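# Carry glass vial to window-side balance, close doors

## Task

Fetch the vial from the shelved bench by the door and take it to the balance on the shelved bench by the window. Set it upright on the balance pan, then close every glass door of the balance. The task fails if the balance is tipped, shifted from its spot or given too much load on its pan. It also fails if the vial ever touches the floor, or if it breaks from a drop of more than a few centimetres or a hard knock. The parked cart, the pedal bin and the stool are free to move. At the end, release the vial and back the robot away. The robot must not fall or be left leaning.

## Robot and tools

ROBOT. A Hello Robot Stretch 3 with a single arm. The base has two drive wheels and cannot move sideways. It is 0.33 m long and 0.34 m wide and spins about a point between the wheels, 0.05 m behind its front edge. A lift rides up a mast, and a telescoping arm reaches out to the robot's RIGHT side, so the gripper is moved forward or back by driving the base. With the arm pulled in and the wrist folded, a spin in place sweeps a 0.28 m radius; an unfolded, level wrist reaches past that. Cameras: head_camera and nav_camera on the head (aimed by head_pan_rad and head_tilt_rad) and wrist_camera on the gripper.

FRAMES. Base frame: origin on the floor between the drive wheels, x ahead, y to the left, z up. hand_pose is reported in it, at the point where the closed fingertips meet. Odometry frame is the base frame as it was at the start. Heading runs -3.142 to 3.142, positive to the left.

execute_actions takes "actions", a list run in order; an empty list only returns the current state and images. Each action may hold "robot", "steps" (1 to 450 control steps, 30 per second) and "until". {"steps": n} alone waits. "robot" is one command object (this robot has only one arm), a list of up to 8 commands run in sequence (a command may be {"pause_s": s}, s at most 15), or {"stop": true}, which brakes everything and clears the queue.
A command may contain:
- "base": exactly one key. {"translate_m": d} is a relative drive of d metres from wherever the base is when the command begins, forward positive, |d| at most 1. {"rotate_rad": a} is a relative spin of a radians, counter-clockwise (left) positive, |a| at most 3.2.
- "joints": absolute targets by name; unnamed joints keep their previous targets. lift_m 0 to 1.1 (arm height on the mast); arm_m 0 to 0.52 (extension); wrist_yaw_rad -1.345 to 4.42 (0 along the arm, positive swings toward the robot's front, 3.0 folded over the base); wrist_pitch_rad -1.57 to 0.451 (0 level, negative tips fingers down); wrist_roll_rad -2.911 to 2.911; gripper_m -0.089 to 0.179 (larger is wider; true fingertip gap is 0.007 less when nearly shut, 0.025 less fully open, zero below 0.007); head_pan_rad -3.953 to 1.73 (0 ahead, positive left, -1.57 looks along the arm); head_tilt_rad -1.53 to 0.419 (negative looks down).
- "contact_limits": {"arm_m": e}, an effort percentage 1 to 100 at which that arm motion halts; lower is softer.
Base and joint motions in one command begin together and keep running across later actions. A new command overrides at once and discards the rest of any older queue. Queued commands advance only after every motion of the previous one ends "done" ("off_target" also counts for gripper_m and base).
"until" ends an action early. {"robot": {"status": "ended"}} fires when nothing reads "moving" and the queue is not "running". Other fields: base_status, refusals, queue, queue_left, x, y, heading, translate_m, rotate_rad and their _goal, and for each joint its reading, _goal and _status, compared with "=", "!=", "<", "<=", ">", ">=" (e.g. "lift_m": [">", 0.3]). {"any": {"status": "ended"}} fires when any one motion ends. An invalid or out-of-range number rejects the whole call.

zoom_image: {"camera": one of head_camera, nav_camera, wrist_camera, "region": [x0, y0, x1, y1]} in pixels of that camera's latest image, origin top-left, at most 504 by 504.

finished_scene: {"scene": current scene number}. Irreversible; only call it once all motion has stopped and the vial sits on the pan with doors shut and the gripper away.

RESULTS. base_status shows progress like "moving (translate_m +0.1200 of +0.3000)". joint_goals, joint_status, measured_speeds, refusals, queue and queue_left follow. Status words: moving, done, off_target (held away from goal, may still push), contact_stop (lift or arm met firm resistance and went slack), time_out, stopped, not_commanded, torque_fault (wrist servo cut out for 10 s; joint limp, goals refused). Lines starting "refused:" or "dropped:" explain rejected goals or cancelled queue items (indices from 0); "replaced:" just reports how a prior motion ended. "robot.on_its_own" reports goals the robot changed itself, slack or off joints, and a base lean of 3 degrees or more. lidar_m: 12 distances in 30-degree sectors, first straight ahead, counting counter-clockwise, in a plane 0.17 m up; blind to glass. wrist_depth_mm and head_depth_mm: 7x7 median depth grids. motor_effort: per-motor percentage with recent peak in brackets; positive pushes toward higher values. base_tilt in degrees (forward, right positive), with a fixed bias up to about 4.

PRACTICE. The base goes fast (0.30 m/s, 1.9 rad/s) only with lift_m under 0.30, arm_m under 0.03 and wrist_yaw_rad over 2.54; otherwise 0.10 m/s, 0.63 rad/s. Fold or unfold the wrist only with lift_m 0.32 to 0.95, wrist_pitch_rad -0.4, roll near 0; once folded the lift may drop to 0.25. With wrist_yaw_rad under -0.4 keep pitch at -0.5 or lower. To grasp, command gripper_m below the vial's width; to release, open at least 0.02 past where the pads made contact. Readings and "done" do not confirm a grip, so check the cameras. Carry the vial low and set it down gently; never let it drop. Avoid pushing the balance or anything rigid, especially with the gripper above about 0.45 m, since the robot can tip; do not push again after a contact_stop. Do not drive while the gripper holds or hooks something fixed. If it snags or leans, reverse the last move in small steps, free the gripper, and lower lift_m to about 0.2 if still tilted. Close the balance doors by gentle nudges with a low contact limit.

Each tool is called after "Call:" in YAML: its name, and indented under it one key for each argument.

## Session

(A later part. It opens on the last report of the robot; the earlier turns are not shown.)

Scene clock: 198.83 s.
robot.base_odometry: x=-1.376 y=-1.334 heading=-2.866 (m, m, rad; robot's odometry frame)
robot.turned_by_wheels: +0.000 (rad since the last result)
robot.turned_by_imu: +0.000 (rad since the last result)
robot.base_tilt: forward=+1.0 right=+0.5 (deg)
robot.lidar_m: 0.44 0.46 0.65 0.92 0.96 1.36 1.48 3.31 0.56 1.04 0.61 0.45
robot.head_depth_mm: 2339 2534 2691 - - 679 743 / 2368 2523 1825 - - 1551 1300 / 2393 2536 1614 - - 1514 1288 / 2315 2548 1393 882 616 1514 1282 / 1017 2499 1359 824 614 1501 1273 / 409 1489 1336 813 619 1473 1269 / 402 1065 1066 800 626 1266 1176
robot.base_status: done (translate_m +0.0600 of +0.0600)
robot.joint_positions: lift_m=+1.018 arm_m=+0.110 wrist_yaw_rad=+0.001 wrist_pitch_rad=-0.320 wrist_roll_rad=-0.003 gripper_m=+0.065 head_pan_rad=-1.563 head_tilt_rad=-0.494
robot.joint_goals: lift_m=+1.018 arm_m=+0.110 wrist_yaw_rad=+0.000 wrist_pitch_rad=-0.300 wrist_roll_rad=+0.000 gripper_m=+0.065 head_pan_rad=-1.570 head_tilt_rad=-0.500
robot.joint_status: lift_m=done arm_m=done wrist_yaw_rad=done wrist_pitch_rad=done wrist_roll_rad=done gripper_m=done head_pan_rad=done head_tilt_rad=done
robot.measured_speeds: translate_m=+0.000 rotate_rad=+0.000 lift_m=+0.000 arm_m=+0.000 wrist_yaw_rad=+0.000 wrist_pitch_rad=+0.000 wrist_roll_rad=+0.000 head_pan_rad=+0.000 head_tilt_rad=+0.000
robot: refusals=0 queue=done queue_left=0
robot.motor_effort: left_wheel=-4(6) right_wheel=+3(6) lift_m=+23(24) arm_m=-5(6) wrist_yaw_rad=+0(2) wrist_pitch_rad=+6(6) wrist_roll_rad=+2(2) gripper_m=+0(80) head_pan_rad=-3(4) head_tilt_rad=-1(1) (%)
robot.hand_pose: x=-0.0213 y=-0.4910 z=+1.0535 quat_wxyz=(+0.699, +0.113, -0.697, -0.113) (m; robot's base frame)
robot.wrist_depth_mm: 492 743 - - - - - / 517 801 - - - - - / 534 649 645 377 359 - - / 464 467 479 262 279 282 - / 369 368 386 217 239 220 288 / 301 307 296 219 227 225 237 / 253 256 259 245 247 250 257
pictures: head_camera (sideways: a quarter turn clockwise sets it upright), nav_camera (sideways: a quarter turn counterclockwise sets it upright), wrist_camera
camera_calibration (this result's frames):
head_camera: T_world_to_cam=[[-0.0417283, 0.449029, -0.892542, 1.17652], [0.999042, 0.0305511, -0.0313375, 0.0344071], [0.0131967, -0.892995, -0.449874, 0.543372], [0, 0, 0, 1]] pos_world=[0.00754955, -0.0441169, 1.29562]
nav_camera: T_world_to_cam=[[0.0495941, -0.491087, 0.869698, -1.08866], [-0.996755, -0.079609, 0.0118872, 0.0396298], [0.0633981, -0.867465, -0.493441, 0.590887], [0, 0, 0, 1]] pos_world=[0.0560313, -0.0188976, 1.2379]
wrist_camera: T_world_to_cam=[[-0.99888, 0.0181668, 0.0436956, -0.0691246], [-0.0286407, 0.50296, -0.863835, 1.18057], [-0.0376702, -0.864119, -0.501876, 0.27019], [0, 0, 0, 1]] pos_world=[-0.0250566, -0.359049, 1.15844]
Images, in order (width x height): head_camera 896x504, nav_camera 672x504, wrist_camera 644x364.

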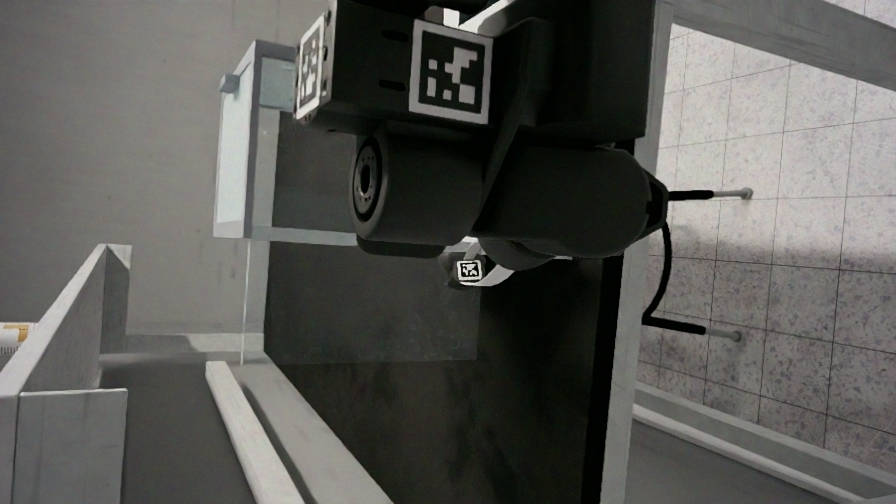

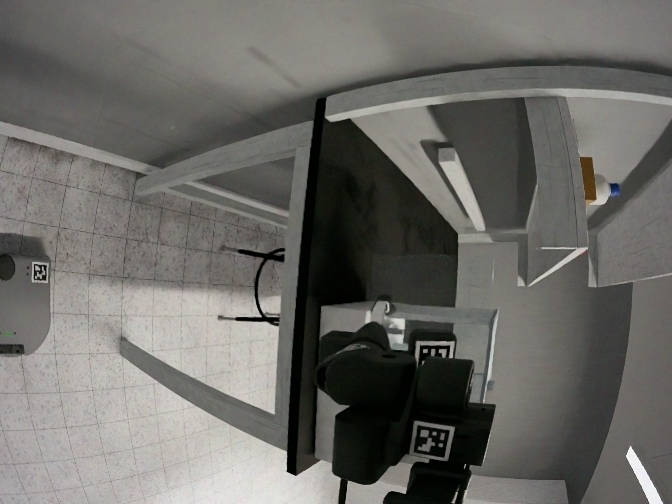

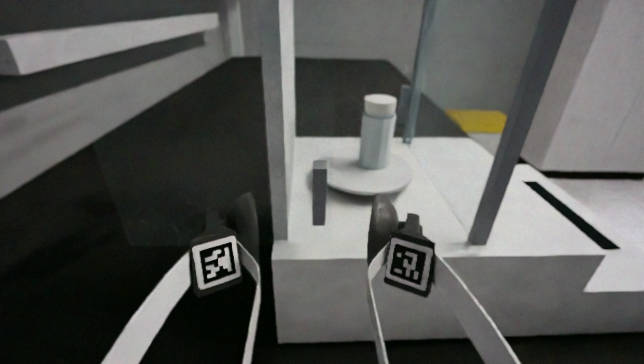

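Call:
execute_actions:
  actions:
    - {"robot": {"joints": {"arm_m": 0.165}, "contact_limits": {"arm_m": 10}}, "steps": 300, "until": {"robot": {"status": "ended"}}}

Scene clock: 203.17 s.
robot.base_odometry: x=-1.376 y=-1.334 heading=-2.866 (m, m, rad; robot's odometry frame)
robot.turned_by_wheels: +0.000 (rad since the last result)
robot.turned_by_imu: +0.000 (rad since the last result)
robot.base_tilt: forward=+1.2 right=+0.4 (deg)
robot.lidar_m: 0.44 0.46 0.65 0.93 0.97 1.36 1.48 3.29 0.56 1.04 0.61 0.45
robot.head_depth_mm: 2352 2551 2676 - - 672 745 / 2363 2529 - - 562 1551 1304 / 2370 2539 1615 - - 1483 1291 / 2305 2550 1390 889 614 1510 1278 / 1014 2510 1366 825 613 1501 1279 / 410 1497 1336 810 619 1463 1263 / 403 1066 1072 801 625 1264 1171
robot.base_status: done (translate_m +0.0600 of +0.0600)
robot.joint_positions: lift_m=+1.018 arm_m=+0.129 wrist_yaw_rad=+0.004 wrist_pitch_rad=-0.326 wrist_roll_rad=-0.003 gripper_m=+0.065 head_pan_rad=-1.563 head_tilt_rad=-0.494
robot.joint_goals: lift_m=+1.018 arm_m=+0.129 wrist_yaw_rad=+0.000 wrist_pitch_rad=-0.300 wrist_roll_rad=+0.000 gripper_m=+0.065 head_pan_rad=-1.570 head_tilt_rad=-0.500
robot.joint_status: lift_m=done arm_m=contact_stop wrist_yaw_rad=done wrist_pitch_rad=done wrist_roll_rad=done gripper_m=done head_pan_rad=done head_tilt_rad=done
robot.measured_speeds: translate_m=+0.000 rotate_rad=+0.000 lift_m=+0.000 arm_m=-0.002 wrist_yaw_rad=+0.020 wrist_pitch_rad=+0.000 wrist_roll_rad=+0.000 head_pan_rad=+0.000 head_tilt_rad=+0.000
robot: refusals=0 queue=dropped queue_left=0
robot.on_its_own: arm_m is slack since a contact_stop, until your next command for it (your +0.165 is given up)
robot.motor_effort: left_wheel=-3(3) right_wheel=+3(3) lift_m=+23(23) arm_m=+7(12) wrist_yaw_rad=-4(3) wrist_pitch_rad=+7(9) wrist_roll_rad=+2(2) gripper_m=-2(1) head_pan_rad=-5(4) head_tilt_rad=-1(1) (%)
robot.contact_limits: arm_m 10 (drawing in: default 27, maximum 45; extending or still: default 38, maximum 63)
robot.hand_pose: x=-0.0205 y=-0.5091 z=+1.0522 quat_wxyz=(+0.699, +0.117, -0.696, -0.113) (m; robot's base frame)
robot.wrist_depth_mm: 486 717 - - - - - / 509 760 - 971 - - - / 528 634 639 616 353 - - / 456 468 466 258 264 276 - / 364 364 375 214 238 219 272 / 297 297 290 197 201 201 207 / 253 256 256 219 224 229 234
pictures: head_camera (sideways: a quarter turn clockwise sets it upright), nav_camera (sideways: a quarter turn counterclockwise sets it upright), wrist_camera
camera_calibration (this result's frames):
head_camera: T_world_to_cam=[[-0.0417305, 0.449444, -0.892333, 1.17625], [0.999042, 0.0305634, -0.0313268, 0.0343932], [0.013193, -0.892785, -0.450289, 0.543912], [0, 0, 0, 1]] pos_world=[0.00754942, -0.0441139, 1.2956]
nav_camera: T_world_to_cam=[[0.0495961, -0.491491, 0.869469, -1.08836], [-0.996755, -0.0796122, 0.0118538, 0.0396734], [0.0633944, -0.867236, -0.493845, 0.591412], [0, 0, 0, 1]] pos_world=[0.0560311, -0.018868, 1.23789]
wrist_camera: T_world_to_cam=[[-0.99894, 0.0141601, 0.0437995, -0.0700047], [-0.0305582, 0.507604, -0.861049, 1.18798], [-0.0344254, -0.861474, -0.506633, 0.260341], [0, 0, 0, 1]] pos_world=[-0.0246656, -0.377754, 1.15787]
Images, in order (width x height): head_camera 896x504, nav_camera 672x504, wrist_camera 644x364.

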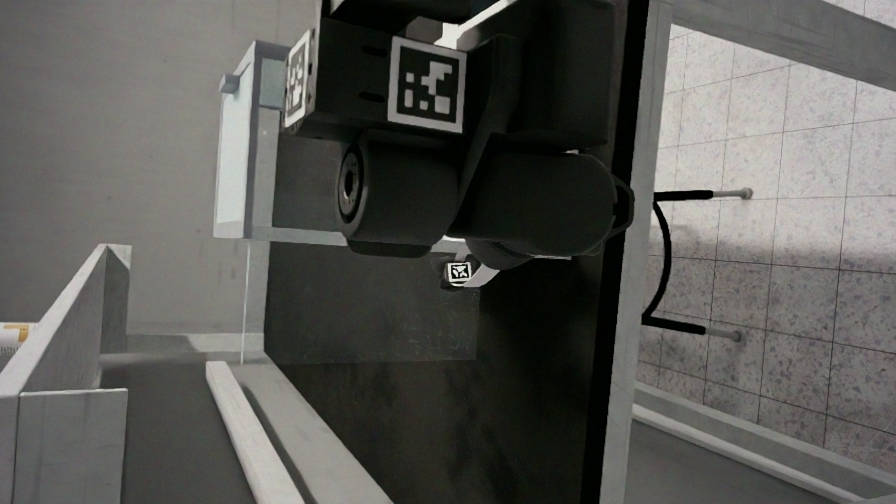

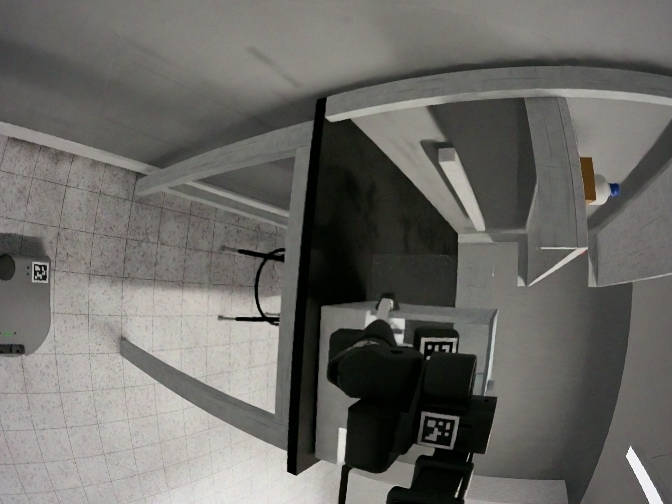

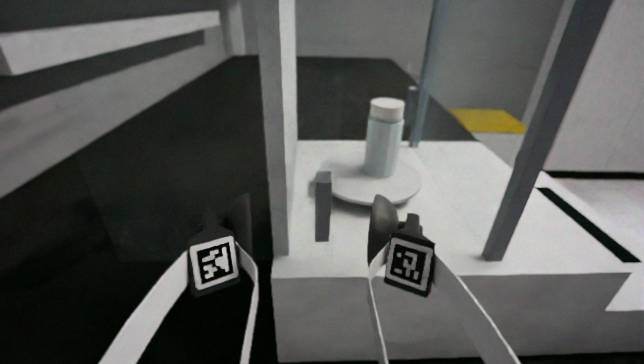

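Call:
execute_actions:
  actions:
    - {"robot": [{"joints": {"arm_m": 0.123}}, {"base": {"translate_m": -0.09}}], "steps": 300, "until": {"robot": {"status": "ended"}}}

Scene clock: 213.00 s.
robot.base_odometry: x=-1.289 y=-1.309 heading=-2.865 (m, m, rad; robot's odometry frame)
robot.turned_by_wheels: +0.000 (rad since the last result)
robot.turned_by_imu: +0.000 (rad since the last result)
robot.base_tilt: forward=+1.0 right=+0.7 (deg)
robot.lidar_m: 0.53 0.56 0.78 0.93 0.97 1.36 1.41 3.28 0.52 1.04 0.67 0.55
robot.head_depth_mm: 2327 2524 2698 - - 1468 1313 / 2342 2529 2682 - - 665 747 / 2360 2520 1416 - - 1537 1291 / 2374 2555 1525 624 577 1476 1285 / 2277 2504 616 581 573 1509 1277 / 1088 1769 1326 810 609 1494 1276 / 818 1249 1213 799 619 1401 1231
robot.base_status: done (translate_m -0.0900 of -0.0900)
robot.joint_positions: lift_m=+1.018 arm_m=+0.123 wrist_yaw_rad=+0.005 wrist_pitch_rad=-0.323 wrist_roll_rad=-0.003 gripper_m=+0.065 head_pan_rad=-1.563 head_tilt_rad=-0.494
robot.joint_goals: lift_m=+1.018 arm_m=+0.123 wrist_yaw_rad=+0.000 wrist_pitch_rad=-0.300 wrist_roll_rad=+0.000 gripper_m=+0.065 head_pan_rad=-1.570 head_tilt_rad=-0.500
robot.joint_status: lift_m=done arm_m=done wrist_yaw_rad=done wrist_pitch_rad=done wrist_roll_rad=done gripper_m=done head_pan_rad=done head_tilt_rad=done
robot.measured_speeds: translate_m=+0.000 rotate_rad=+0.000 lift_m=+0.000 arm_m=+0.000 wrist_yaw_rad=+0.000 wrist_pitch_rad=+0.000 wrist_roll_rad=+0.000 head_pan_rad=+0.000 head_tilt_rad=+0.000
robot: refusals=0 queue=done queue_left=0
robot.motor_effort: left_wheel=-2(6) right_wheel=+2(3) lift_m=+23(23) arm_m=-3(5) wrist_yaw_rad=-4(8) wrist_pitch_rad=+7(8) wrist_roll_rad=+2(2) gripper_m=+0(3) head_pan_rad=-4(4) head_tilt_rad=-2(2) (%)
robot.hand_pose: x=-0.0203 y=-0.5036 z=+1.0528 quat_wxyz=(+0.700, +0.116, -0.696, -0.112) (m; robot's base frame)
robot.wrist_depth_mm: 494 187 - - - - - / 577 186 941 - - - - / 589 188 343 346 677 - - / 460 204 267 265 289 - - / 362 223 224 223 239 291 - / 296 280 201 199 207 227 - / 252 240 221 226 230 235 -
pictures: head_camera (sideways: a quarter turn clockwise sets it upright), nav_camera (sideways: a quarter turn counterclockwise sets it upright), wrist_camera
camera_calibration (this result's frames):
head_camera: T_world_to_cam=[[-0.0417298, 0.449444, -0.892333, 1.17625], [0.999042, 0.0305619, -0.0313268, 0.0343932], [0.0131918, -0.892785, -0.450289, 0.543912], [0, 0, 0, 1]] pos_world=[0.00754936, -0.0441139, 1.2956]
nav_camera: T_world_to_cam=[[0.0495954, -0.491491, 0.869469, -1.08836], [-0.996756, -0.0796108, 0.0118538, 0.0396734], [0.0633931, -0.867236, -0.493845, 0.591412], [0, 0, 0, 1]] pos_world=[0.056031, -0.0188681, 1.23789]
wrist_camera: T_world_to_cam=[[-0.998951, 0.0134867, 0.043751, -0.0702119], [-0.0309468, 0.505328, -0.862372, 1.18593], [-0.0337392, -0.862822, -0.504381, 0.262413], [0, 0, 0, 1]] pos_world=[-0.0245839, -0.371922, 1.15814]
Images, in order (width x height): head_camera 896x504, nav_camera 672x504, wrist_camera 644x364.

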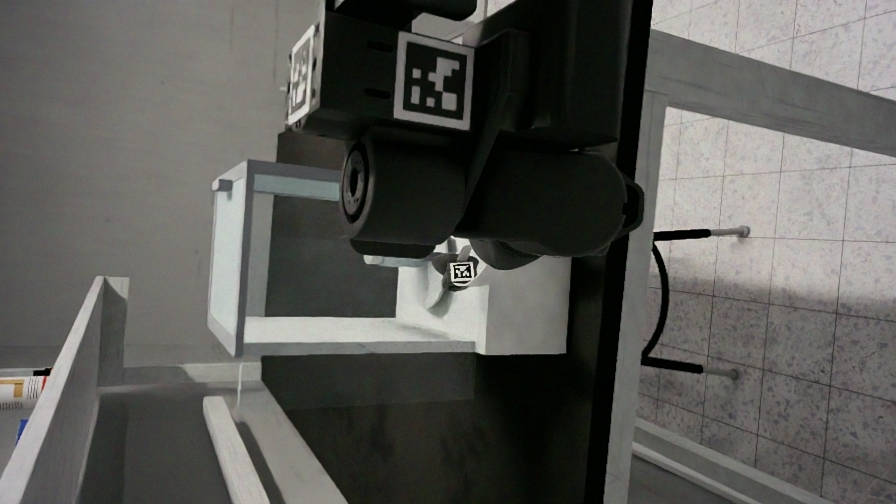

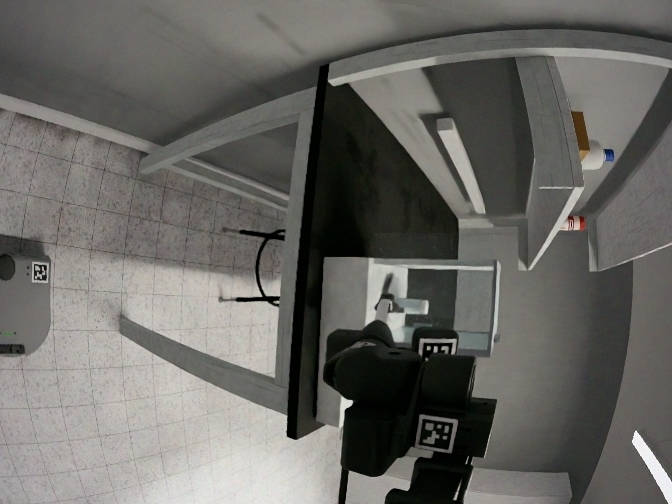

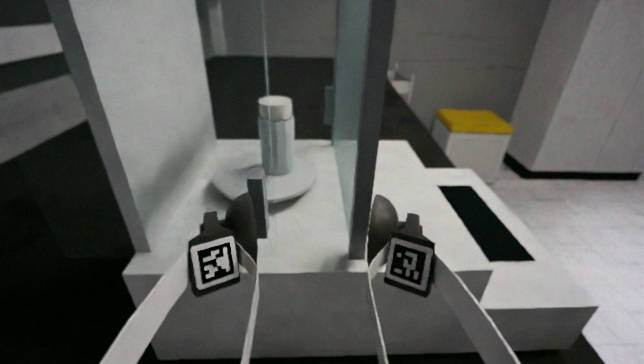

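Call:
execute_actions:
  actions:
    - {"robot": [{"joints": {"arm_m": 0.120}}, {"base": {"translate_m": -0.045}}], "steps": 300, "until": {"robot": {"status": "ended"}}}

Scene clock: 218.67 s.
robot.base_odometry: x=-1.246 y=-1.297 heading=-2.865 (m, m, rad; robot's odometry frame)
robot.turned_by_wheels: +0.000 (rad since the last result)
robot.turned_by_imu: +0.000 (rad since the last result)
robot.base_tilt: forward=+1.1 right=+0.6 (deg)
robot.lidar_m: 0.58 0.60 0.84 0.93 0.97 1.35 1.41 3.29 0.51 0.51 0.70 0.59
robot.head_depth_mm: 2338 2509 2692 - - 1595 1312 / 2339 2530 2686 - - 636 1237 / 2373 2582 1587 - - 1525 1197 / 2384 2511 1334 625 572 1474 1289 / 2319 2562 1365 612 573 1554 1270 / 1639 1754 607 606 581 1507 1268 / 1223 1394 1298 800 617 1446 1260
robot.base_status: done (translate_m -0.0450 of -0.0450)
robot.joint_positions: lift_m=+1.018 arm_m=+0.120 wrist_yaw_rad=+0.004 wrist_pitch_rad=-0.322 wrist_roll_rad=-0.003 gripper_m=+0.065 head_pan_rad=-1.563 head_tilt_rad=-0.494
robot.joint_goals: lift_m=+1.018 arm_m=+0.120 wrist_yaw_rad=+0.000 wrist_pitch_rad=-0.300 wrist_roll_rad=+0.000 gripper_m=+0.065 head_pan_rad=-1.570 head_tilt_rad=-0.500
robot.joint_status: lift_m=done arm_m=done wrist_yaw_rad=done wrist_pitch_rad=done wrist_roll_rad=done gripper_m=done head_pan_rad=done head_tilt_rad=done
robot.measured_speeds: translate_m=+0.000 rotate_rad=+0.000 lift_m=+0.000 arm_m=+0.000 wrist_yaw_rad=+0.000 wrist_pitch_rad=+0.000 wrist_roll_rad=+0.000 head_pan_rad=+0.000 head_tilt_rad=+0.000
robot: refusals=0 queue=done queue_left=0
robot.motor_effort: left_wheel=-2(7) right_wheel=+2(2) lift_m=+23(24) arm_m=-5(7) wrist_yaw_rad=-3(4) wrist_pitch_rad=+7(6) wrist_roll_rad=+2(2) gripper_m=+0(1) head_pan_rad=-4(4) head_tilt_rad=-1(2) (%)
robot.hand_pose: x=-0.0206 y=-0.5008 z=+1.0531 quat_wxyz=(+0.700, +0.115, -0.696, -0.112) (m; robot's base frame)
robot.wrist_depth_mm: 189 269 - - - - - / 189 269 - - - - - / 189 271 363 377 - - - / 194 253 259 290 367 - - / 333 220 227 224 299 - - / 205 196 203 202 216 244 - / 253 221 227 230 238 247 -
pictures: head_camera (sideways: a quarter turn clockwise sets it upright), nav_camera (sideways: a quarter turn counterclockwise sets it upright), wrist_camera
camera_calibration (this result's frames):
head_camera: T_world_to_cam=[[-0.0417297, 0.449444, -0.892333, 1.17625], [0.999042, 0.0305617, -0.0313268, 0.0343932], [0.0131915, -0.892785, -0.450289, 0.543912], [0, 0, 0, 1]] pos_world=[0.00754935, -0.0441139, 1.2956]
nav_camera: T_world_to_cam=[[0.0495953, -0.491491, 0.869469, -1.08836], [-0.996756, -0.0796106, 0.0118538, 0.0396734], [0.0633929, -0.867236, -0.493845, 0.591412], [0, 0, 0, 1]] pos_world=[0.056031, -0.0188681, 1.23789]
wrist_camera: T_world_to_cam=[[-0.998933, 0.0148729, 0.0437317, -0.0698599], [-0.0302652, 0.504475, -0.862896, 1.18488], [-0.0348953, -0.863298, -0.503487, 0.263694], [0, 0, 0, 1]] pos_world=[-0.0247231, -0.369058, 1.15825]
Images, in order (width x height): head_camera 896x504, nav_camera 672x504, wrist_camera 644x364.

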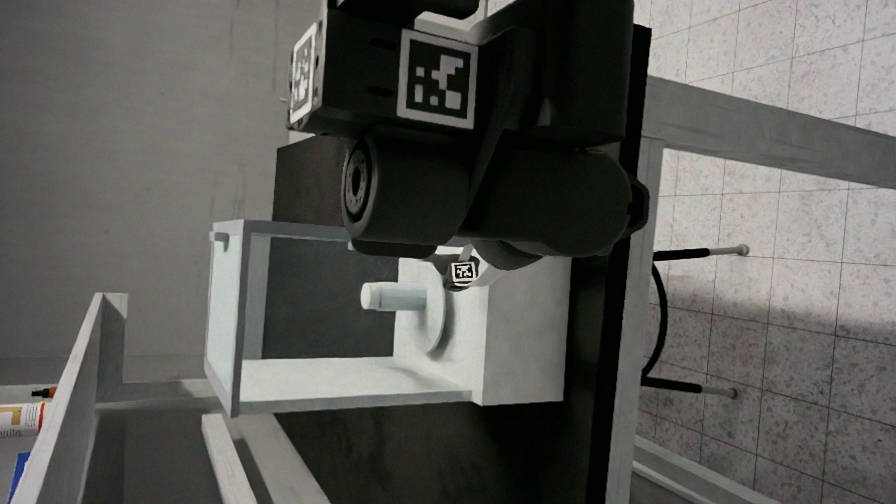

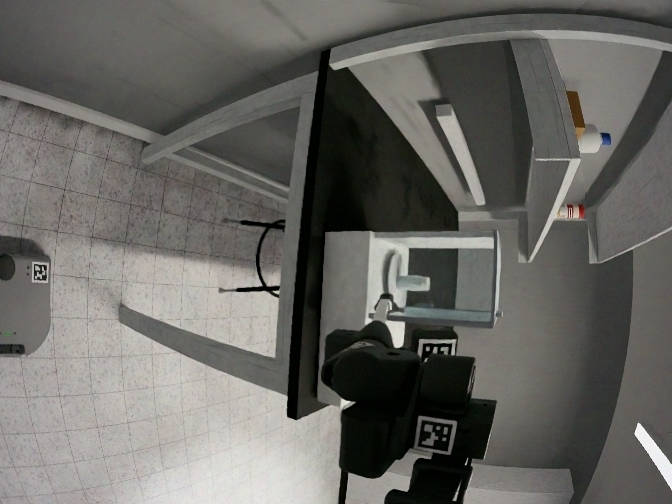

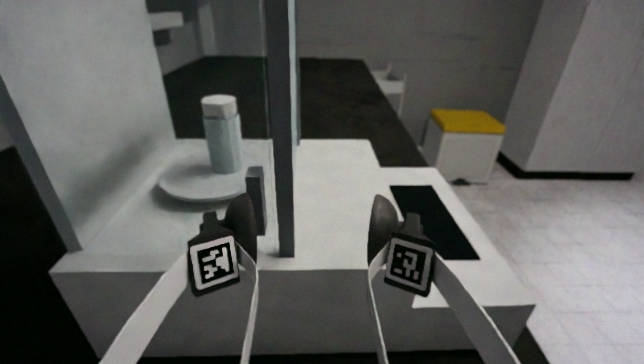

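Call:
execute_actions:
  actions:
    - {"robot": {"joints": {"gripper_m": 0.045}}, "steps": 200, "until": {"robot": {"status": "ended"}}}

Scene clock: 221.13 s.
robot.base_odometry: x=-1.246 y=-1.297 heading=-2.865 (m, m, rad; robot's odometry frame)
robot.turned_by_wheels: +0.000 (rad since the last result)
robot.turned_by_imu: +0.000 (rad since the last result)
robot.base_tilt: forward=+1.1 right=+0.5 (deg)
robot.lidar_m: 0.58 0.60 0.84 0.93 0.97 1.35 1.41 3.29 0.51 0.51 0.70 0.59
robot.head_depth_mm: 2343 2532 2695 - - 1592 1312 / 2342 2545 2705 - - 639 1239 / 2363 2583 1589 - - 1519 1195 / 2380 2507 1331 - 573 1466 1280 / 2324 2524 1359 611 573 1543 1272 / 1625 1769 607 606 583 1490 1261 / 1231 1393 1298 799 615 1443 1257
robot.base_status: done (translate_m -0.0450 of -0.0450)
robot.joint_positions: lift_m=+1.018 arm_m=+0.120 wrist_yaw_rad=+0.007 wrist_pitch_rad=-0.322 wrist_roll_rad=-0.003 gripper_m=+0.045 head_pan_rad=-1.563 head_tilt_rad=-0.494
robot.joint_goals: lift_m=+1.018 arm_m=+0.120 wrist_yaw_rad=+0.000 wrist_pitch_rad=-0.300 wrist_roll_rad=+0.000 gripper_m=+0.045 head_pan_rad=-1.570 head_tilt_rad=-0.500
robot.joint_status: lift_m=done arm_m=done wrist_yaw_rad=done wrist_pitch_rad=done wrist_roll_rad=done gripper_m=done head_pan_rad=done head_tilt_rad=done
robot.measured_speeds: translate_m=+0.000 rotate_rad=+0.000 lift_m=+0.000 arm_m=+0.000 wrist_yaw_rad=+0.000 wrist_pitch_rad=+0.000 wrist_roll_rad=+0.000 head_pan_rad=+0.000 head_tilt_rad=+0.000
robot: refusals=0 queue=done queue_left=0
robot.motor_effort: left_wheel=-1(2) right_wheel=+1(2) lift_m=+23(23) arm_m=-5(5) wrist_yaw_rad=-5(6) wrist_pitch_rad=+6(6) wrist_roll_rad=+2(2) gripper_m=-2(73) head_pan_rad=-4(4) head_tilt_rad=-1(2) (%)
robot.hand_pose: x=-0.0199 y=-0.5008 z=+1.0531 quat_wxyz=(+0.700, +0.116, -0.696, -0.111) (m; robot's base frame)
robot.wrist_depth_mm: 186 265 - - - - - / 187 267 - - - - - / 192 266 365 372 - - - / 198 253 258 288 365 - - / 332 219 221 217 285 - - / 277 197 206 204 216 242 - / 253 222 227 229 234 248 -
pictures: head_camera (sideways: a quarter turn clockwise sets it upright), nav_camera (sideways: a quarter turn counterclockwise sets it upright), wrist_camera
camera_calibration (this result's frames):
head_camera: T_world_to_cam=[[-0.0417298, 0.449444, -0.892333, 1.17625], [0.999042, 0.0305619, -0.0313268, 0.0343932], [0.0131918, -0.892785, -0.450289, 0.543912], [0, 0, 0, 1]] pos_world=[0.00754936, -0.0441139, 1.2956]
nav_camera: T_world_to_cam=[[0.0495954, -0.491491, 0.869469, -1.08836], [-0.996756, -0.0796108, 0.0118538, 0.0396734], [0.0633931, -0.867236, -0.493845, 0.591412], [0, 0, 0, 1]] pos_world=[0.056031, -0.0188681, 1.23789]
wrist_camera: T_world_to_cam=[[-0.998974, 0.0117714, 0.0437338, -0.0706865], [-0.0318331, 0.504379, -0.862896, 1.18481], [-0.0322159, -0.863402, -0.503487, 0.263743], [0, 0, 0, 1]] pos_world=[-0.024401, -0.369045, 1.15825]
Images, in order (width x height): head_camera 896x504, nav_camera 672x504, wrist_camera 644x364.

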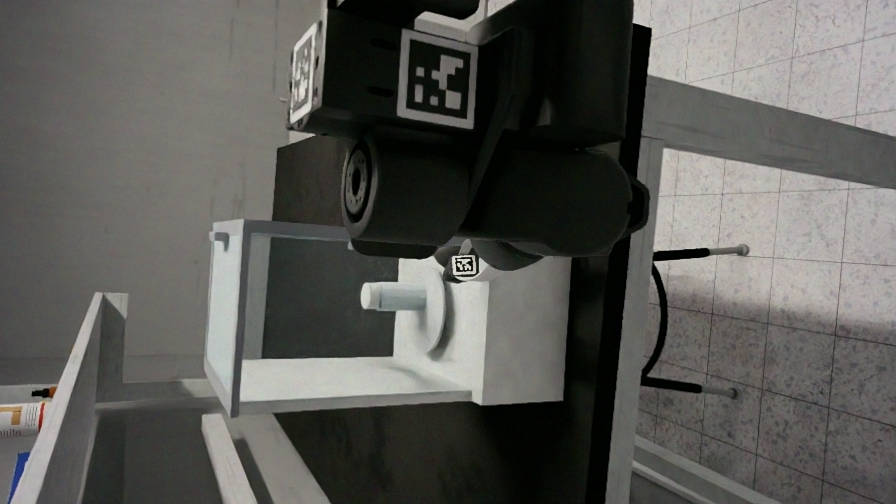

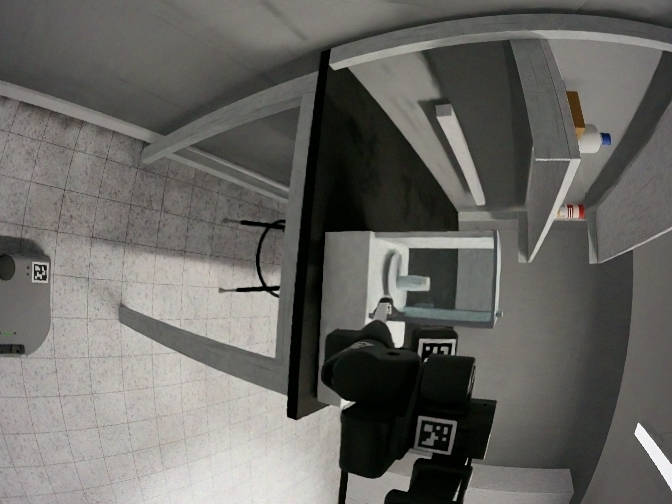

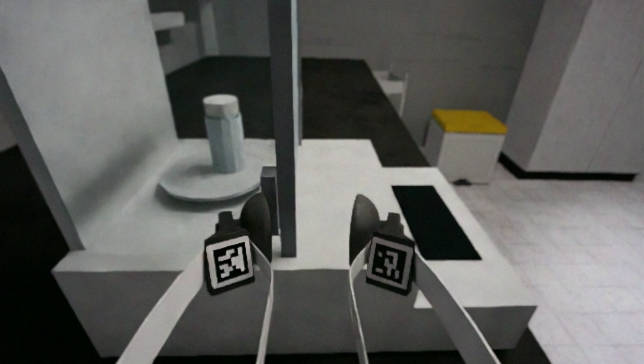

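Call:
execute_actions:
  actions:
    - {"robot": {"joints": {"gripper_m": 0.033}}, "steps": 200, "until": {"robot": {"status": "ended"}}}

Scene clock: 222.63 s.
robot.base_odometry: x=-1.246 y=-1.297 heading=-2.865 (m, m, rad; robot's odometry frame)
robot.turned_by_wheels: +0.000 (rad since the last result)
robot.turned_by_imu: +0.000 (rad since the last result)
robot.base_tilt: forward=+1.2 right=+0.8 (deg)
robot.lidar_m: 0.58 0.60 0.84 0.93 0.97 1.35 1.42 3.31 0.51 0.51 0.70 0.59
robot.head_depth_mm: 2367 2533 2686 - - 1603 1315 / 2361 2551 2699 - - 638 1236 / 2367 2566 1599 - - 1523 1199 / 2369 2521 1383 - 574 1477 1282 / 2322 2542 1357 611 574 1550 1278 / 1626 1745 606 607 583 1505 1273 / 1233 1408 1299 798 618 1447 1258
robot.base_status: done (translate_m -0.0450 of -0.0450)
robot.joint_positions: lift_m=+1.018 arm_m=+0.120 wrist_yaw_rad=+0.016 wrist_pitch_rad=-0.322 wrist_roll_rad=-0.003 gripper_m=+0.033 head_pan_rad=-1.563 head_tilt_rad=-0.494
robot.joint_goals: lift_m=+1.018 arm_m=+0.120 wrist_yaw_rad=+0.000 wrist_pitch_rad=-0.300 wrist_roll_rad=+0.000 gripper_m=+0.033 head_pan_rad=-1.570 head_tilt_rad=-0.500
robot.joint_status: lift_m=done arm_m=done wrist_yaw_rad=done wrist_pitch_rad=done wrist_roll_rad=done gripper_m=done head_pan_rad=done head_tilt_rad=done
robot.measured_speeds: translate_m=+0.000 rotate_rad=+0.000 lift_m=+0.000 arm_m=+0.000 wrist_yaw_rad=+0.000 wrist_pitch_rad=+0.000 wrist_roll_rad=+0.000 head_pan_rad=+0.000 head_tilt_rad=+0.000
robot: refusals=0 queue=done queue_left=0
robot.motor_effort: left_wheel=-1(1) right_wheel=-1(2) lift_m=+23(23) arm_m=-4(5) wrist_yaw_rad=-12(12) wrist_pitch_rad=+6(7) wrist_roll_rad=+2(2) gripper_m=-4(57) head_pan_rad=-4(5) head_tilt_rad=-2(2) (%)
robot.hand_pose: x=-0.0178 y=-0.5008 z=+1.0531 quat_wxyz=(+0.700, +0.119, -0.696, -0.108) (m; robot's base frame)
robot.wrist_depth_mm: 183 258 - - - - - / 182 260 - - - - - / 188 259 346 377 - - - / 201 253 256 274 350 - - / 346 217 226 213 272 - - / 287 198 206 203 215 243 - / 253 224 228 230 234 240 -
pictures: head_camera (sideways: a quarter turn clockwise sets it upright), nav_camera (sideways: a quarter turn counterclockwise sets it upright), wrist_camera
camera_calibration (this result's frames):
head_camera: T_world_to_cam=[[-0.0417299, 0.449444, -0.892333, 1.17625], [0.999042, 0.0305621, -0.0313268, 0.0343932], [0.0131919, -0.892785, -0.450289, 0.543912], [0, 0, 0, 1]] pos_world=[0.00754937, -0.0441139, 1.2956]
nav_camera: T_world_to_cam=[[0.0495955, -0.491491, 0.869469, -1.08836], [-0.996756, -0.0796109, 0.0118538, 0.0396734], [0.0633932, -0.867236, -0.493845, 0.591412], [0, 0, 0, 1]] pos_world=[0.056031, -0.0188681, 1.23789]
wrist_camera: T_world_to_cam=[[-0.999038, 0.00313689, 0.0437356, -0.072981], [-0.0361928, 0.504085, -0.862895, 1.18464], [-0.0247533, -0.863648, -0.503486, 0.26384], [0, 0, 0, 1]] pos_world=[-0.0235045, -0.369063, 1.15825]
Images, in order (width x height): head_camera 896x504, nav_camera 672x504, wrist_camera 644x364.

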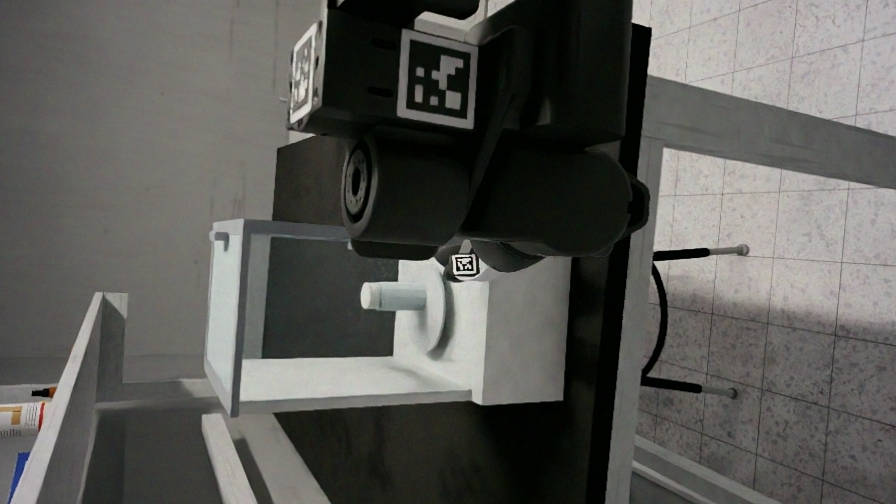

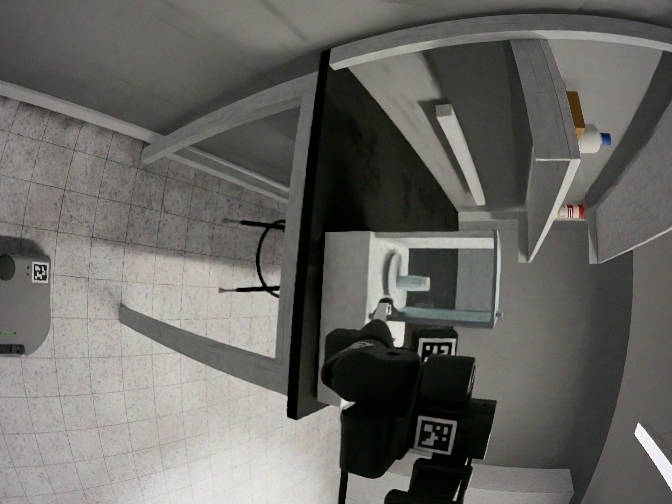

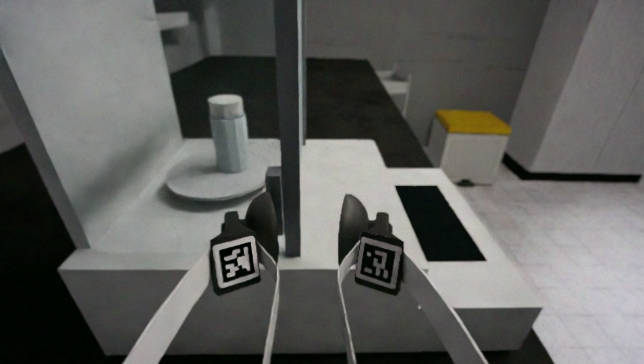

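Call:
execute_actions:
  actions:
    - {"robot": [{"joints": {"gripper_m": 0.065}}, {"joints": {"arm_m": 0.0}}], "steps": 300, "until": {"robot": {"status": "ended"}}}

Call:
zoom_image:
  camera: "head_camera"
  region: [190, 200, 500, 430]

Scene clock: 227.53 s.
robot.base_odometry: x=-1.246 y=-1.297 heading=-2.865 (m, m, rad; robot's odometry frame)
robot.turned_by_wheels: +0.000 (rad since the last result)
robot.turned_by_imu: +0.000 (rad since the last result)
robot.base_tilt: forward=+1.0 right=+0.5 (deg)
robot.lidar_m: 0.57 0.60 0.84 0.93 0.97 1.35 1.42 3.31 0.51 0.51 0.70 0.59
robot.head_depth_mm: 2339 2520 2767 2983 - - - / 2356 2543 2679 913 - - - / 2351 2548 1436 714 - - - / 2391 2546 1265 619 - - - / 2308 2542 1362 613 573 1550 1274 / 1617 1743 605 606 583 1502 1268 / 1229 1398 1297 800 615 1450 1262
robot.base_status: done (translate_m -0.0450 of -0.0450)
robot.joint_positions: lift_m=+1.018 arm_m=+0.000 wrist_yaw_rad=+0.002 wrist_pitch_rad=-0.321 wrist_roll_rad=-0.003 gripper_m=+0.065 head_pan_rad=-1.563 head_tilt_rad=-0.494
robot.joint_goals: lift_m=+1.018 arm_m=+0.000 wrist_yaw_rad=+0.000 wrist_pitch_rad=-0.300 wrist_roll_rad=+0.000 gripper_m=+0.065 head_pan_rad=-1.570 head_tilt_rad=-0.500
robot.joint_status: lift_m=done arm_m=done wrist_yaw_rad=done wrist_pitch_rad=done wrist_roll_rad=done gripper_m=done head_pan_rad=done head_tilt_rad=done
robot.measured_speeds: translate_m=+0.000 rotate_rad=+0.000 lift_m=+0.000 arm_m=+0.000 wrist_yaw_rad=+0.000 wrist_pitch_rad=+0.000 wrist_roll_rad=+0.000 head_pan_rad=+0.000 head_tilt_rad=+0.000
robot: refusals=0 queue=done queue_left=0
robot.motor_effort: left_wheel=-2(2) right_wheel=+1(2) lift_m=+23(23) arm_m=-5(6) wrist_yaw_rad=-1(13) wrist_pitch_rad=+6(7) wrist_roll_rad=+2(2) gripper_m=+0(80) head_pan_rad=-4(5) head_tilt_rad=-2(1) (%)
robot.hand_pose: x=-0.0211 y=-0.3809 z=+1.0533 quat_wxyz=(+0.699, +0.114, -0.696, -0.113) (m; robot's base frame)
robot.wrist_depth_mm: 630 295 - - - - - / 686 325 946 - - - - / 635 353 369 375 - - - / 463 422 307 311 363 - - / 363 348 321 332 333 - - / 323 323 318 323 315 - - / 701 932 - - 411 - -
pictures: head_camera (sideways: a quarter turn clockwise sets it upright), nav_camera (sideways: a quarter turn counterclockwise sets it upright), wrist_camera
camera_calibration (this result's frames):
head_camera: T_world_to_cam=[[-0.0417288, 0.449444, -0.892333, 1.17625], [0.999042, 0.0305597, -0.0313268, 0.0343932], [0.0131897, -0.892785, -0.450289, 0.543912], [0, 0, 0, 1]] pos_world=[0.00754926, -0.0441139, 1.2956]
nav_camera: T_world_to_cam=[[0.0495943, -0.491491, 0.869469, -1.08836], [-0.996756, -0.0796086, 0.0118538, 0.0396734], [0.0633912, -0.867236, -0.493845, 0.591412], [0, 0, 0, 1]] pos_world=[0.056031, -0.0188682, 1.23789]
wrist_camera: T_world_to_cam=[[-0.9989, 0.0169889, 0.0437141, -0.0713161], [-0.0292126, 0.503803, -0.863325, 1.12477], [-0.0366903, -0.863652, -0.502752, 0.366347], [0, 0, 0, 1]] pos_world=[-0.0249389, -0.249053, 1.15834]
Images, in order (width x height): head_camera 896x504, nav_camera 672x504, wrist_camera 644x364.

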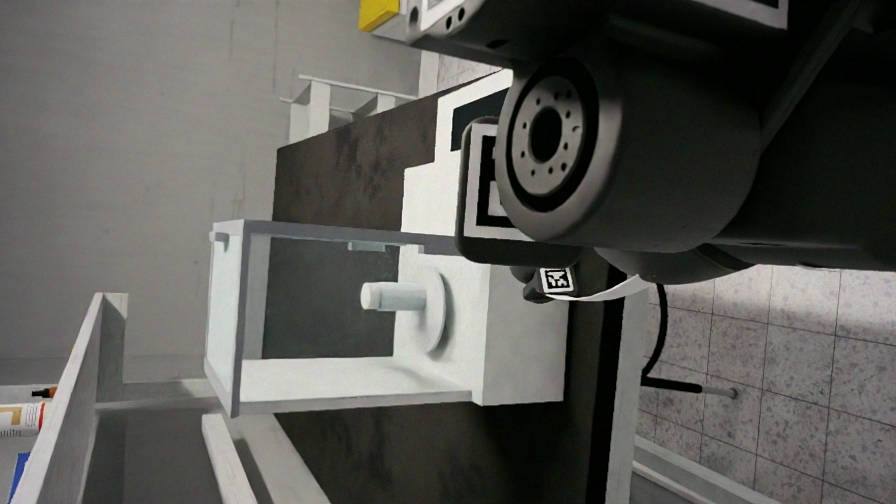

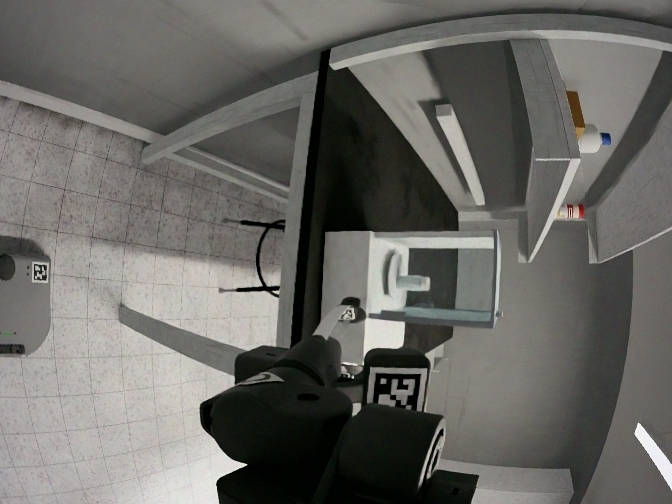

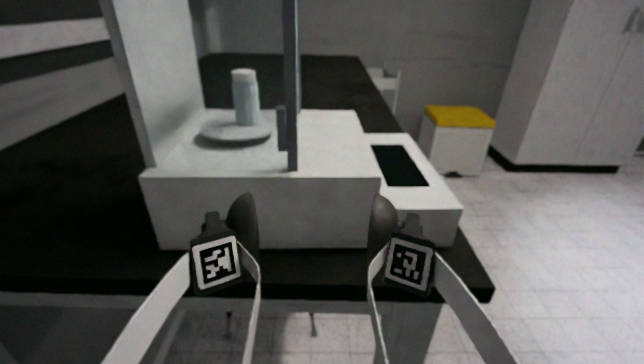

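Region (190, 200, 500, 430) of head_camera's 896x504 image, scaled by 1.626, with more detail than that image has; it fills the top 374 rows of this view, and the rest is white.

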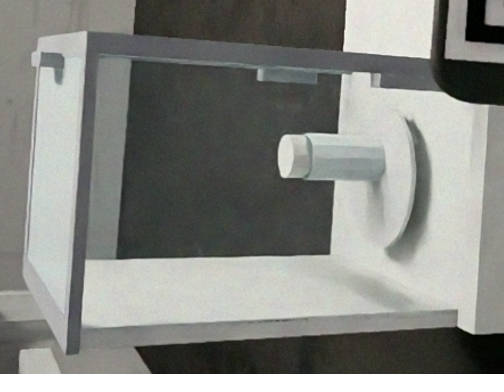

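Call:
execute_actions:
  actions:
    - {"robot": {"joints": {"wrist_yaw_rad": 1.2}}, "steps": 200, "until": {"robot": {"status": "ended"}}}

Scene clock: 235.87 s.
robot.base_odometry: x=-1.246 y=-1.297 heading=-2.865 (m, m, rad; robot's odometry frame)
robot.turned_by_wheels: +0.000 (rad since the last result)
robot.turned_by_imu: +0.000 (rad since the last result)
robot.base_tilt: forward=+1.0 right=+0.4 (deg)
robot.lidar_m: 0.58 0.60 0.84 0.93 0.97 1.35 1.41 3.31 0.51 0.51 0.70 0.59
robot.head_depth_mm: 2315 2518 2751 2943 - - 1281 / 2337 2552 2696 913 - - - / 2357 2574 1429 668 - - - / 2363 2510 1273 584 573 1543 - / 2335 2560 1366 611 574 1639 - / 1630 1758 608 608 574 - - / 1228 1392 1295 796 - - -
robot.base_status: done (translate_m -0.0450 of -0.0450)
robot.joint_positions: lift_m=+1.018 arm_m=+0.000 wrist_yaw_rad=+1.197 wrist_pitch_rad=-0.321 wrist_roll_rad=-0.003 gripper_m=+0.065 head_pan_rad=-1.563 head_tilt_rad=-0.494
robot.joint_goals: lift_m=+1.018 arm_m=+0.000 wrist_yaw_rad=+1.200 wrist_pitch_rad=-0.300 wrist_roll_rad=+0.000 gripper_m=+0.065 head_pan_rad=-1.570 head_tilt_rad=-0.500
robot.joint_status: lift_m=done arm_m=done wrist_yaw_rad=done wrist_pitch_rad=done wrist_roll_rad=done gripper_m=done head_pan_rad=done head_tilt_rad=done
robot.measured_speeds: translate_m=+0.000 rotate_rad=+0.000 lift_m=+0.000 arm_m=+0.000 wrist_yaw_rad=+0.000 wrist_pitch_rad=+0.000 wrist_roll_rad=+0.000 head_pan_rad=+0.000 head_tilt_rad=+0.000
robot: refusals=0 queue=done queue_left=0
robot.motor_effort: left_wheel=-2(2) right_wheel=+2(2) lift_m=+23(23) arm_m=-5(5) wrist_yaw_rad=+3(3) wrist_pitch_rad=+6(6) wrist_roll_rad=+2(2) gripper_m=+1(1) head_pan_rad=-4(5) head_tilt_rad=-3(2) (%)
robot.hand_pose: x=+0.1979 y=-0.2315 z=+1.0533 quat_wxyz=(+0.642, +0.486, -0.512, +0.301) (m; robot's base frame)
robot.wrist_depth_mm: 362 389 431 468 529 594 658 / 380 412 457 518 573 664 778 / 412 449 497 552 630 683 708 / 433 473 533 626 519 494 495 / 471 521 606 679 489 378 385 / 511 555 674 768 941 365 314 / 559 623 728 883 - - 279
pictures: head_camera (sideways: a quarter turn clockwise sets it upright), nav_camera (sideways: a quarter turn counterclockwise sets it upright), wrist_camera
camera_calibration (this result's frames):
head_camera: T_world_to_cam=[[-0.0417288, 0.449445, -0.892333, 1.17625], [0.999042, 0.0305596, -0.0313268, 0.0343932], [0.0131896, -0.892785, -0.450289, 0.543912], [0, 0, 0, 1]] pos_world=[0.00754926, -0.0441139, 1.2956]
nav_camera: T_world_to_cam=[[0.0495943, -0.491491, 0.869469, -1.08836], [-0.996756, -0.0796084, 0.0118538, 0.0396734], [0.0633911, -0.867236, -0.493845, 0.591412], [0, 0, 0, 1]] pos_world=[0.056031, -0.0188682, 1.23789]
wrist_camera: T_world_to_cam=[[-0.382187, -0.92305, 0.0437145, -0.194756], [-0.479404, 0.15761, -0.863326, 1.06481], [0.790003, -0.350909, -0.502751, 0.458564], [0, 0, 0, 1]] pos_world=[0.0737765, -0.186681, 1.15834]
Images, in order (width x height): head_camera 896x504, nav_camera 672x504, wrist_camera 644x364.

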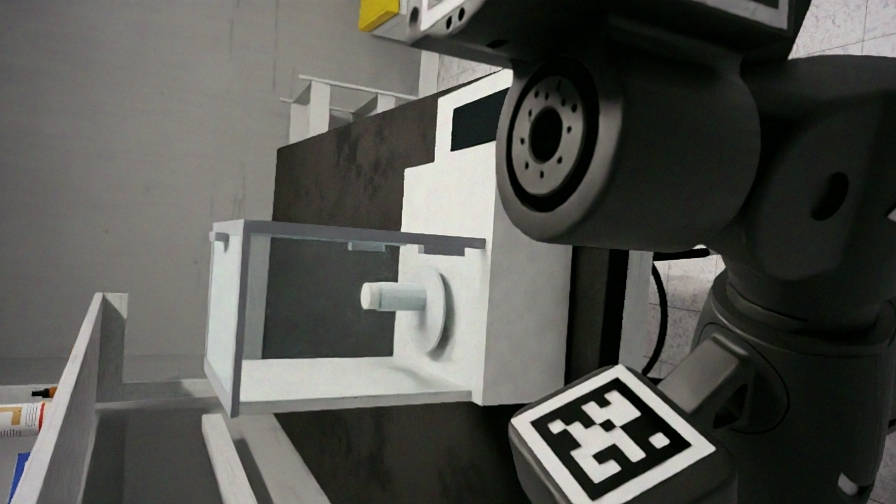

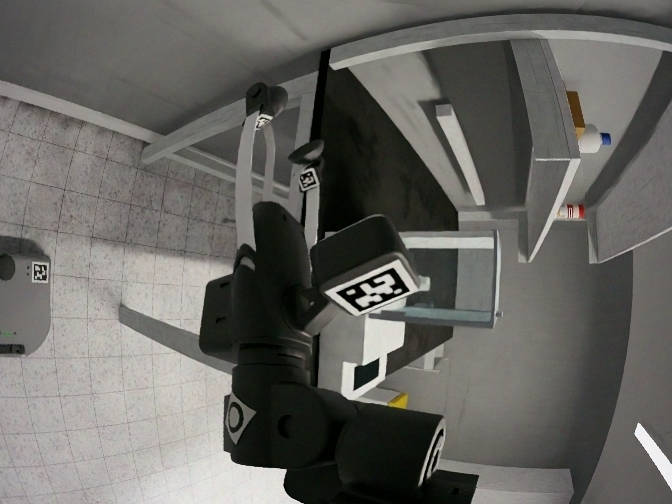

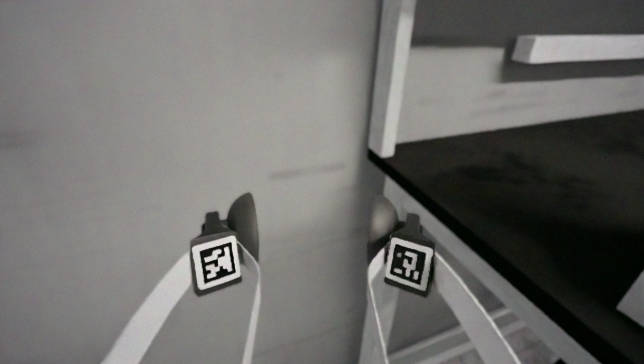

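The vial is standing on the pan, all three door handles sit against the front posts, and the gripper is clear of the balance.

Call:
finished_scene:
  scene: 2

The scene is finished: the task was done.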